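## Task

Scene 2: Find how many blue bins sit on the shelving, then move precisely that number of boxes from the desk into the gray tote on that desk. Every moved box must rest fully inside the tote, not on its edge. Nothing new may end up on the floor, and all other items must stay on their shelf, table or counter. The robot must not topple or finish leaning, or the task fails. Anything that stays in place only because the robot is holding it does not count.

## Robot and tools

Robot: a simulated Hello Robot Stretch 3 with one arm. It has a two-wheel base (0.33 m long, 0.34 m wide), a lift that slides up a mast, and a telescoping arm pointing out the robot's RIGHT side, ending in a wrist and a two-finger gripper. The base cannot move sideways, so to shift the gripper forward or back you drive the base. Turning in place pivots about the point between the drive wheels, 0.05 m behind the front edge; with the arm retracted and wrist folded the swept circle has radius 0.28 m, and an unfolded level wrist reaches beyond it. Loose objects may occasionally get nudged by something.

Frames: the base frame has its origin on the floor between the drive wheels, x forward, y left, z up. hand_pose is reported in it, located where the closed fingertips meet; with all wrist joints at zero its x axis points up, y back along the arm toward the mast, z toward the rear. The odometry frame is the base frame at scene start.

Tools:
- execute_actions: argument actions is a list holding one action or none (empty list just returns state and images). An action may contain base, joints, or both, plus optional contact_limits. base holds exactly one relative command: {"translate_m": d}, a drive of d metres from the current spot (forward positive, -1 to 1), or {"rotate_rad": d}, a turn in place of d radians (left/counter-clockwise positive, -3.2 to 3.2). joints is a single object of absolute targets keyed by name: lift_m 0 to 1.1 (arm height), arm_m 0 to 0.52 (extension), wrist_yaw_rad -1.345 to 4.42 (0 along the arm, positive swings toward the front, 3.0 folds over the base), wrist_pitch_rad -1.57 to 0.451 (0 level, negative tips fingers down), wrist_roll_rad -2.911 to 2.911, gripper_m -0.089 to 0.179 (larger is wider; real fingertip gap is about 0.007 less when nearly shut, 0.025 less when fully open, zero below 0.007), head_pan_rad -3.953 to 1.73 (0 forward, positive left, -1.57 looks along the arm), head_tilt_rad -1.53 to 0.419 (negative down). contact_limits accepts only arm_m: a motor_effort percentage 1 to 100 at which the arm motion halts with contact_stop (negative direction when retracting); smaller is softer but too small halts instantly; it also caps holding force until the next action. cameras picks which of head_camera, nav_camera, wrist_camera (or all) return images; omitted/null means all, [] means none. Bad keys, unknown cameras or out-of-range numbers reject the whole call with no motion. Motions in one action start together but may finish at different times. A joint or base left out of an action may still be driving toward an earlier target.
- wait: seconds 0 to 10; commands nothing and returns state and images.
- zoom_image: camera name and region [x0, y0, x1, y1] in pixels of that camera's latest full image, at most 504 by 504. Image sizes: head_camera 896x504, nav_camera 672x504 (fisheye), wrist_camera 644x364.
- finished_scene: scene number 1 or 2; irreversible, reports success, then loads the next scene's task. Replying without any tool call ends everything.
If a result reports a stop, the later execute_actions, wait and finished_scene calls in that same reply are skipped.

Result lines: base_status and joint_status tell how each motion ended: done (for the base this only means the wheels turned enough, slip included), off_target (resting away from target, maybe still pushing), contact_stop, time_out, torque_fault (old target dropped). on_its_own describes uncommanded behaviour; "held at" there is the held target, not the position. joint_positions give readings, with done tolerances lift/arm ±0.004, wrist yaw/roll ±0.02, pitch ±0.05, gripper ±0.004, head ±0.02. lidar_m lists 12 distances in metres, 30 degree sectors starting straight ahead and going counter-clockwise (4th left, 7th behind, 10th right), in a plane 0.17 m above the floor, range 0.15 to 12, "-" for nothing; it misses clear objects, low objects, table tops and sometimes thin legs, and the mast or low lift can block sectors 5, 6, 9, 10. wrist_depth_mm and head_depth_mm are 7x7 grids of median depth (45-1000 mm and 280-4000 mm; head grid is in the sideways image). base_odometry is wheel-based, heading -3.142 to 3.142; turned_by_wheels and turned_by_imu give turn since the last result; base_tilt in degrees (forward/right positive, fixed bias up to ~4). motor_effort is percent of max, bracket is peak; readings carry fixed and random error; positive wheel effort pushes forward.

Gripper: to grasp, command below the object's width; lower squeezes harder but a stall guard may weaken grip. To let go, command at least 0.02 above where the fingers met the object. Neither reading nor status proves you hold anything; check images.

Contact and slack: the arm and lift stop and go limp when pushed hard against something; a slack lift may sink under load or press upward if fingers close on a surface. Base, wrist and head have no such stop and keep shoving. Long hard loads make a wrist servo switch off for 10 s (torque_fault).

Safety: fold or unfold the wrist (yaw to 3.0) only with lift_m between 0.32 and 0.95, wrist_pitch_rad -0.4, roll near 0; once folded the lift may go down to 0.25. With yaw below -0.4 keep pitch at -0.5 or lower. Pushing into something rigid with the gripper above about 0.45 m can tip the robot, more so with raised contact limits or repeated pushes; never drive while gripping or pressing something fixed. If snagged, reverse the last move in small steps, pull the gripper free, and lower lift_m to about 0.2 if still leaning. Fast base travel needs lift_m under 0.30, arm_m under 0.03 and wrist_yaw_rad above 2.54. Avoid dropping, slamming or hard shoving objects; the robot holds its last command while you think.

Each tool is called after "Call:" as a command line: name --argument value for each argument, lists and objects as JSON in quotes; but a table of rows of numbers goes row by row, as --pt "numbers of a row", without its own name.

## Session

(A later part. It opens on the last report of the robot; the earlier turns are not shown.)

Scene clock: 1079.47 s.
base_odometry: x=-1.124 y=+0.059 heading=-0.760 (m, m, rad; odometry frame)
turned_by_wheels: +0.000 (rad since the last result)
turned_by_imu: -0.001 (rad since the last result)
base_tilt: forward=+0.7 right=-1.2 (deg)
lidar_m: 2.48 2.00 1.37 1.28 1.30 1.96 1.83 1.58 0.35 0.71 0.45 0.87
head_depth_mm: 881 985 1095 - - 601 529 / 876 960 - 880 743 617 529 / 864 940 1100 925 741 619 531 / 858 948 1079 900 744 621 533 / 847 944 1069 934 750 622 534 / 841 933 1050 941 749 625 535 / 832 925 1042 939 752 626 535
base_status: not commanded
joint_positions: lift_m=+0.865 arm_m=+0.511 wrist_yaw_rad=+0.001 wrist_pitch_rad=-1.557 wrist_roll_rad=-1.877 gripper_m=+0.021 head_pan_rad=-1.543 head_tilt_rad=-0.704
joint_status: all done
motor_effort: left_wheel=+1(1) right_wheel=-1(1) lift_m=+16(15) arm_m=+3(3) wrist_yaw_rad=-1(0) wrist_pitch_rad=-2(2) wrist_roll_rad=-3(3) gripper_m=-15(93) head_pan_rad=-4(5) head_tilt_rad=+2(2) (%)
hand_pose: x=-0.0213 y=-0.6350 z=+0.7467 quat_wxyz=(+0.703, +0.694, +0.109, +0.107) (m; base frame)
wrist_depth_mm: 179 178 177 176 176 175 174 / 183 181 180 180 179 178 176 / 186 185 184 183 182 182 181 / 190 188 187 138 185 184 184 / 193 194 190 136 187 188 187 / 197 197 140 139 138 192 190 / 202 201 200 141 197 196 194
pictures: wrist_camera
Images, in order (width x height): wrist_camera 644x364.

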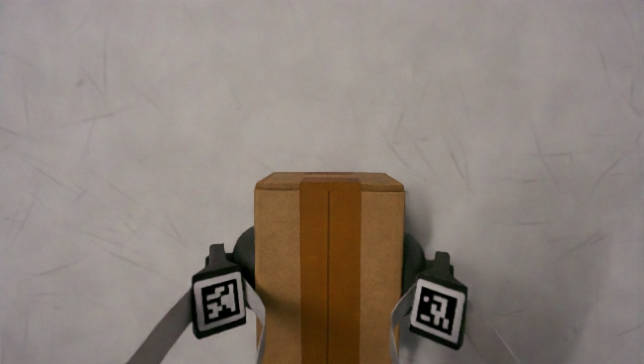

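Call:
execute_actions --actions '[{"base": {"rotate_rad": 0.32}, "joints": {"lift_m": 1.01, "arm_m": 0.508, "wrist_roll_rad": -0.864}}]' --cameras '["head_camera", "wrist_camera"]'

Scene clock: 1102.90 s.
base_odometry: x=-1.124 y=+0.059 heading=-0.440 (m, m, rad; odometry frame)
turned_by_wheels: +0.320 (rad since the last result)
turned_by_imu: +0.313 (rad since the last result)
base_tilt: forward=+0.7 right=-1.4 (deg)
lidar_m: 2.48 1.51 1.29 1.28 1.46 1.84 1.84 0.78 0.35 0.45 0.87 1.92
head_depth_mm: 802 950 1029 922 738 617 528 / 810 944 1053 919 740 619 529 / - 966 1079 867 742 619 531 / 865 - 1097 872 745 619 533 / 894 993 1110 937 749 623 533 / 913 1028 1142 937 654 625 545 / 937 1054 1155 778 650 625 559
base_status: done
joint_positions: lift_m=+1.009 arm_m=+0.508 wrist_yaw_rad=+0.001 wrist_pitch_rad=-1.557 wrist_roll_rad=-0.869 gripper_m=+0.021 head_pan_rad=-1.543 head_tilt_rad=-0.704
joint_status: all done
motor_effort: left_wheel=-2(7) right_wheel=+3(10) lift_m=+38(40) arm_m=-3(5) wrist_yaw_rad=+0(1) wrist_pitch_rad=-2(2) wrist_roll_rad=+4(4) gripper_m=-15(16) head_pan_rad=-5(4) head_tilt_rad=+1(1) (%)
hand_pose: x=-0.0215 y=-0.6328 z=+0.8916 quat_wxyz=(+0.668, +0.660, -0.244, -0.241) (m; base frame)
wrist_depth_mm: 253 295 316 315 315 312 311 / 225 256 317 321 319 317 316 / 232 224 327 325 325 325 322 / 229 334 334 138 329 329 328 / 344 343 340 136 333 336 334 / 354 349 140 138 138 342 339 / 357 359 353 141 351 349 348
pictures: head_camera (sideways: a quarter turn clockwise sets it upright), wrist_camera
Images, in order (width x height): head_camera 896x504, wrist_camera 644x364.

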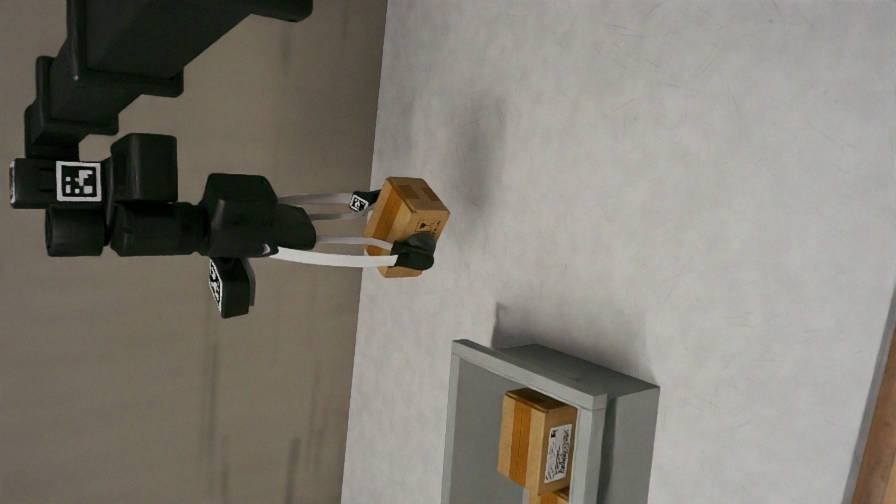

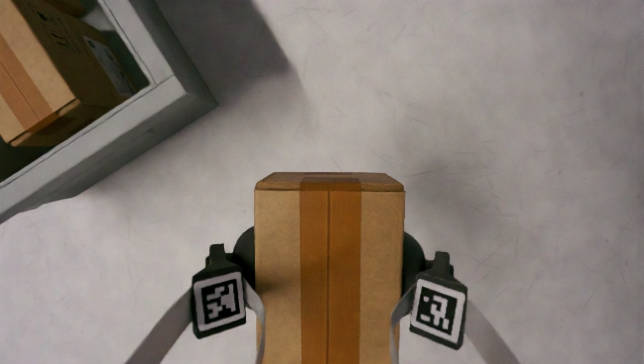

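Call:
execute_actions --actions '[{"base": {"rotate_rad": 0.542}}]' --cameras '["head_camera", "wrist_camera"]'

Scene clock: 1111.80 s.
base_odometry: x=-1.124 y=+0.059 heading=+0.102 (m, m, rad; odometry frame)
turned_by_wheels: +0.542 (rad since the last result)
turned_by_imu: +0.532 (rad since the last result)
base_tilt: forward=+0.6 right=-1.2 (deg)
lidar_m: 1.49 1.29 1.28 1.48 1.84 1.84 0.77 0.35 0.45 0.87 1.97 2.48
head_depth_mm: 921 1072 1114 919 738 616 528 / 987 1126 1172 768 671 617 529 / - 1215 1234 770 671 620 553 / 1204 - 1191 790 706 621 1190 / 1326 1492 1654 792 746 656 1215 / 1445 1656 1942 938 750 1389 1221 / 1630 1908 2297 942 825 1419 1221
base_status: done
joint_positions: lift_m=+1.009 arm_m=+0.508 wrist_yaw_rad=+0.001 wrist_pitch_rad=-1.557 wrist_roll_rad=-0.869 gripper_m=+0.021 head_pan_rad=-1.543 head_tilt_rad=-0.704
joint_status: not commanded
motor_effort: left_wheel=-1(9) right_wheel=+2(11) lift_m=+38(39) arm_m=-3(3) wrist_yaw_rad=+0(0) wrist_pitch_rad=-2(2) wrist_roll_rad=+4(4) gripper_m=-15(15) head_pan_rad=-3(5) head_tilt_rad=+2(1) (%)
hand_pose: x=-0.0215 y=-0.6328 z=+0.8916 quat_wxyz=(+0.668, +0.660, -0.244, -0.241) (m; base frame)
wrist_depth_mm: - 317 315 313 312 311 309 / - 324 219 220 204 314 317 / - 329 288 323 319 319 320 / - 334 254 138 257 327 327 / - 341 219 135 231 332 331 / - 350 139 138 138 342 339 / - 357 228 141 244 347 345
pictures: head_camera (sideways: a quarter turn clockwise sets it upright), wrist_camera
Images, in order (width x height): head_camera 896x504, wrist_camera 644x364.

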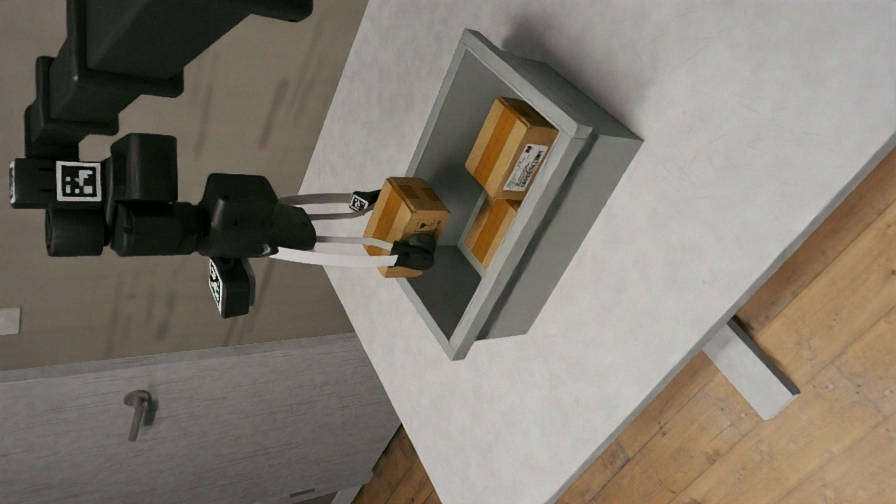

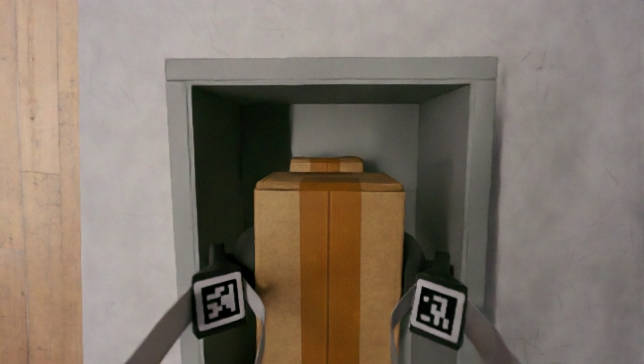

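Call:
execute_actions --actions '[{"joints": {"lift_m": 0.915}}]' --cameras '["head_camera", "wrist_camera"]'

Scene clock: 1124.47 s.
base_odometry: x=-1.124 y=+0.059 heading=+0.102 (m, m, rad; odometry frame)
turned_by_wheels: +0.000 (rad since the last result)
turned_by_imu: -0.001 (rad since the last result)
base_tilt: forward=+0.8 right=-1.3 (deg)
lidar_m: 1.50 1.28 1.28 1.48 1.84 1.84 0.78 0.35 0.45 0.87 1.97 2.48
head_depth_mm: 942 1027 - - 719 614 530 / 1016 1071 1178 774 671 616 529 / 1101 - 1177 783 668 620 553 / 1195 1345 - 763 704 622 1184 / 1318 1501 1639 789 746 656 1216 / 1441 1650 1927 943 749 1388 1211 / 1618 1904 2298 941 822 1418 1217
base_status: not commanded
joint_positions: lift_m=+0.916 arm_m=+0.508 wrist_yaw_rad=+0.001 wrist_pitch_rad=-1.557 wrist_roll_rad=-0.869 gripper_m=+0.021 head_pan_rad=-1.543 head_tilt_rad=-0.704
joint_status: all done
motor_effort: left_wheel=-1(1) right_wheel=+1(2) lift_m=+16(34) arm_m=-2(3) wrist_yaw_rad=-1(0) wrist_pitch_rad=-2(2) wrist_roll_rad=+4(4) gripper_m=-15(15) head_pan_rad=-4(4) head_tilt_rad=+2(1) (%)
hand_pose: x=-0.0215 y=-0.6328 z=+0.7977 quat_wxyz=(+0.668, +0.660, -0.244, -0.241) (m; base frame)
wrist_depth_mm: 113 112 112 111 111 110 110 / 116 139 182 183 183 151 112 / 117 149 231 230 230 163 114 / 120 149 235 138 232 163 119 / 122 150 206 136 232 162 119 / 125 149 139 139 138 163 125 / 255 139 228 141 238 151 125
pictures: head_camera (sideways: a quarter turn clockwise sets it upright), wrist_camera
Images, in order (width x height): head_camera 896x504, wrist_camera 644x364.

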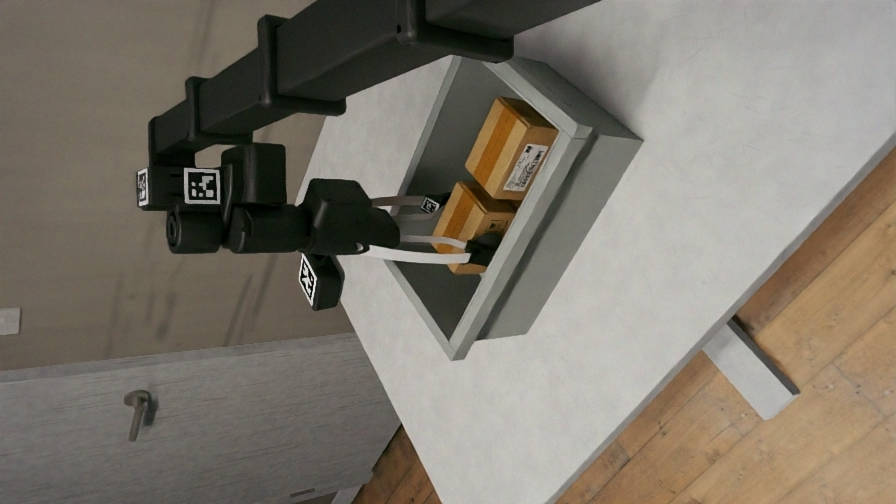

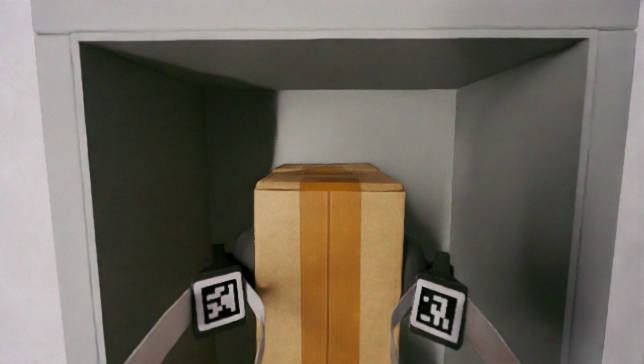

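Call:
execute_actions --actions '[{"joints": {"gripper_m": 0.097}}]' --cameras '["wrist_camera"]'

Call:
execute_actions --actions '[{"joints": {"lift_m": 0.995}}]'

Scene clock: 1130.43 s.
base_odometry: x=-1.124 y=+0.059 heading=+0.102 (m, m, rad; odometry frame)
turned_by_wheels: +0.000 (rad since the last result)
turned_by_imu: -0.001 (rad since the last result)
base_tilt: forward=+0.7 right=-1.2 (deg)
lidar_m: 1.49 1.28 1.28 1.48 1.84 1.84 0.78 0.34 0.45 0.87 1.97 2.49
head_depth_mm: 944 1021 - - 718 616 529 / 1019 1067 1173 770 672 618 529 / 1100 - 1177 780 670 619 553 / 1204 1347 - 782 706 621 1189 / 1322 1496 1647 790 747 653 1214 / 1434 1644 1939 941 751 1397 1218 / 1609 1906 2331 942 821 1428 1220
base_status: not commanded
joint_positions: lift_m=+0.916 arm_m=+0.508 wrist_yaw_rad=+0.001 wrist_pitch_rad=-1.557 wrist_roll_rad=-0.869 gripper_m=+0.097 head_pan_rad=-1.543 head_tilt_rad=-0.704
joint_status: all done
motor_effort: left_wheel=-1(1) right_wheel=+2(2) lift_m=+16(16) arm_m=-4(3) wrist_yaw_rad=-1(1) wrist_pitch_rad=-2(2) wrist_roll_rad=+4(4) gripper_m=+0(83) head_pan_rad=-4(4) head_tilt_rad=+1(1) (%)
hand_pose: x=-0.0215 y=-0.6327 z=+0.7977 quat_wxyz=(+0.668, +0.660, -0.244, -0.242) (m; base frame)
wrist_depth_mm: 113 113 112 111 111 110 110 / 116 139 183 184 184 151 112 / 118 149 232 232 230 163 114 / 121 150 233 139 234 163 118 / 122 149 206 137 138 163 119 / 125 139 245 140 140 151 125 / 254 149 249 143 246 151 125
pictures: wrist_camera
Images, in order (width x height): wrist_camera 644x364.

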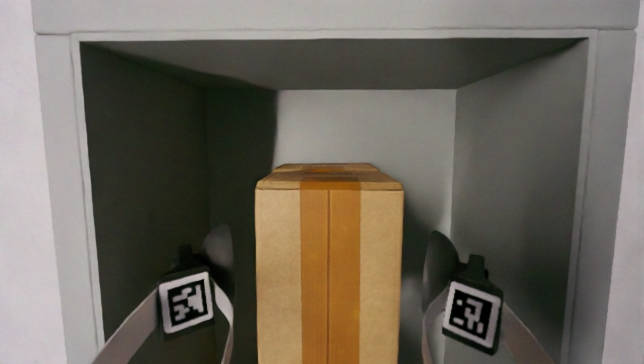

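Scene clock: 1132.00 s.
base_odometry: x=-1.124 y=+0.059 heading=+0.102 (m, m, rad; odometry frame)
turned_by_wheels: +0.000 (rad since the last result)
turned_by_imu: +0.000 (rad since the last result)
base_tilt: forward=+0.7 right=-1.3 (deg)
lidar_m: 1.49 1.29 1.28 1.48 1.84 1.84 0.78 0.34 0.45 0.87 1.97 2.48
head_depth_mm: 933 - 1121 922 738 615 527 / 988 1147 1183 771 670 618 531 / 1071 - 1238 785 672 620 553 / 1179 1360 1183 762 706 622 1182 / 1325 1486 1659 792 747 654 1209 / 1439 1649 1950 943 751 1398 1218 / 1617 1894 2310 945 820 1425 1215
base_status: not commanded
joint_positions: lift_m=+0.994 arm_m=+0.508 wrist_yaw_rad=+0.001 wrist_pitch_rad=-1.557 wrist_roll_rad=-0.869 gripper_m=+0.097 head_pan_rad=-1.543 head_tilt_rad=-0.704
joint_status: all done
motor_effort: left_wheel=-2(1) right_wheel=+2(2) lift_m=+38(39) arm_m=-3(3) wrist_yaw_rad=-1(1) wrist_pitch_rad=-2(2) wrist_roll_rad=+3(4) gripper_m=+0(0) head_pan_rad=-5(5) head_tilt_rad=+1(1) (%)
hand_pose: x=-0.0215 y=-0.6327 z=+0.8766 quat_wxyz=(+0.668, +0.660, -0.244, -0.242) (m; base frame)
wrist_depth_mm: - 304 302 300 299 298 296 / - 308 191 190 189 191 302 / - 313 288 308 305 210 306 / - 320 287 215 295 312 311 / - 326 320 218 320 318 320 / - 333 326 223 325 325 323 / - 338 332 228 331 330 329
pictures: head_camera (sideways: a quarter turn clockwise sets it upright), nav_camera (sideways: a quarter turn counterclockwise sets it upright), wrist_camera
Images, in order (width x height): head_camera 896x504, nav_camera 672x504, wrist_camera 644x364.

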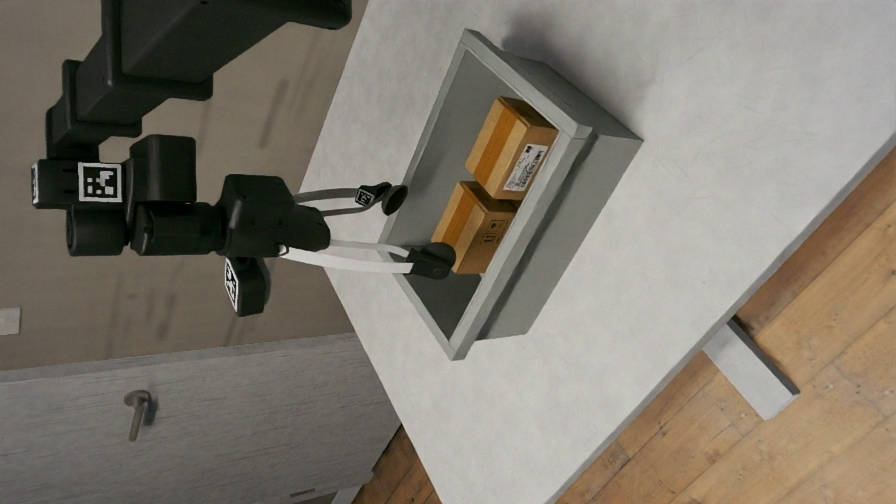

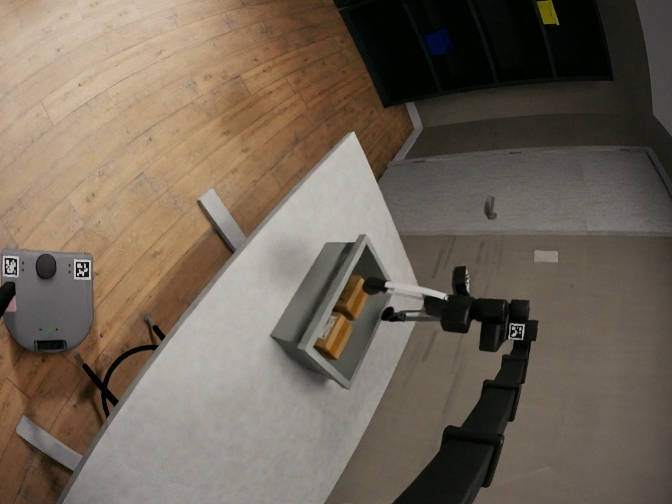

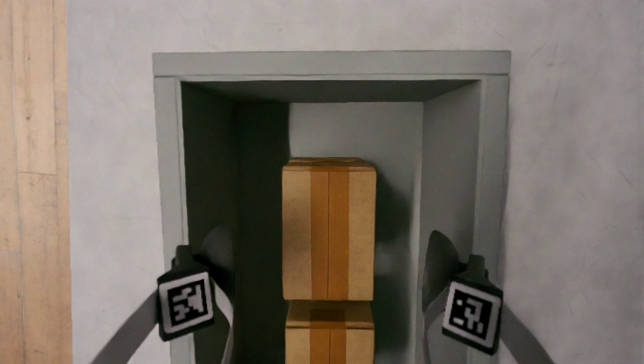

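All four boxes are inside the tote in two stacks of two, below the rim, and the gripper is clear of them.

Call:
finished_scene --scene 2

The scene is finished: the task was done.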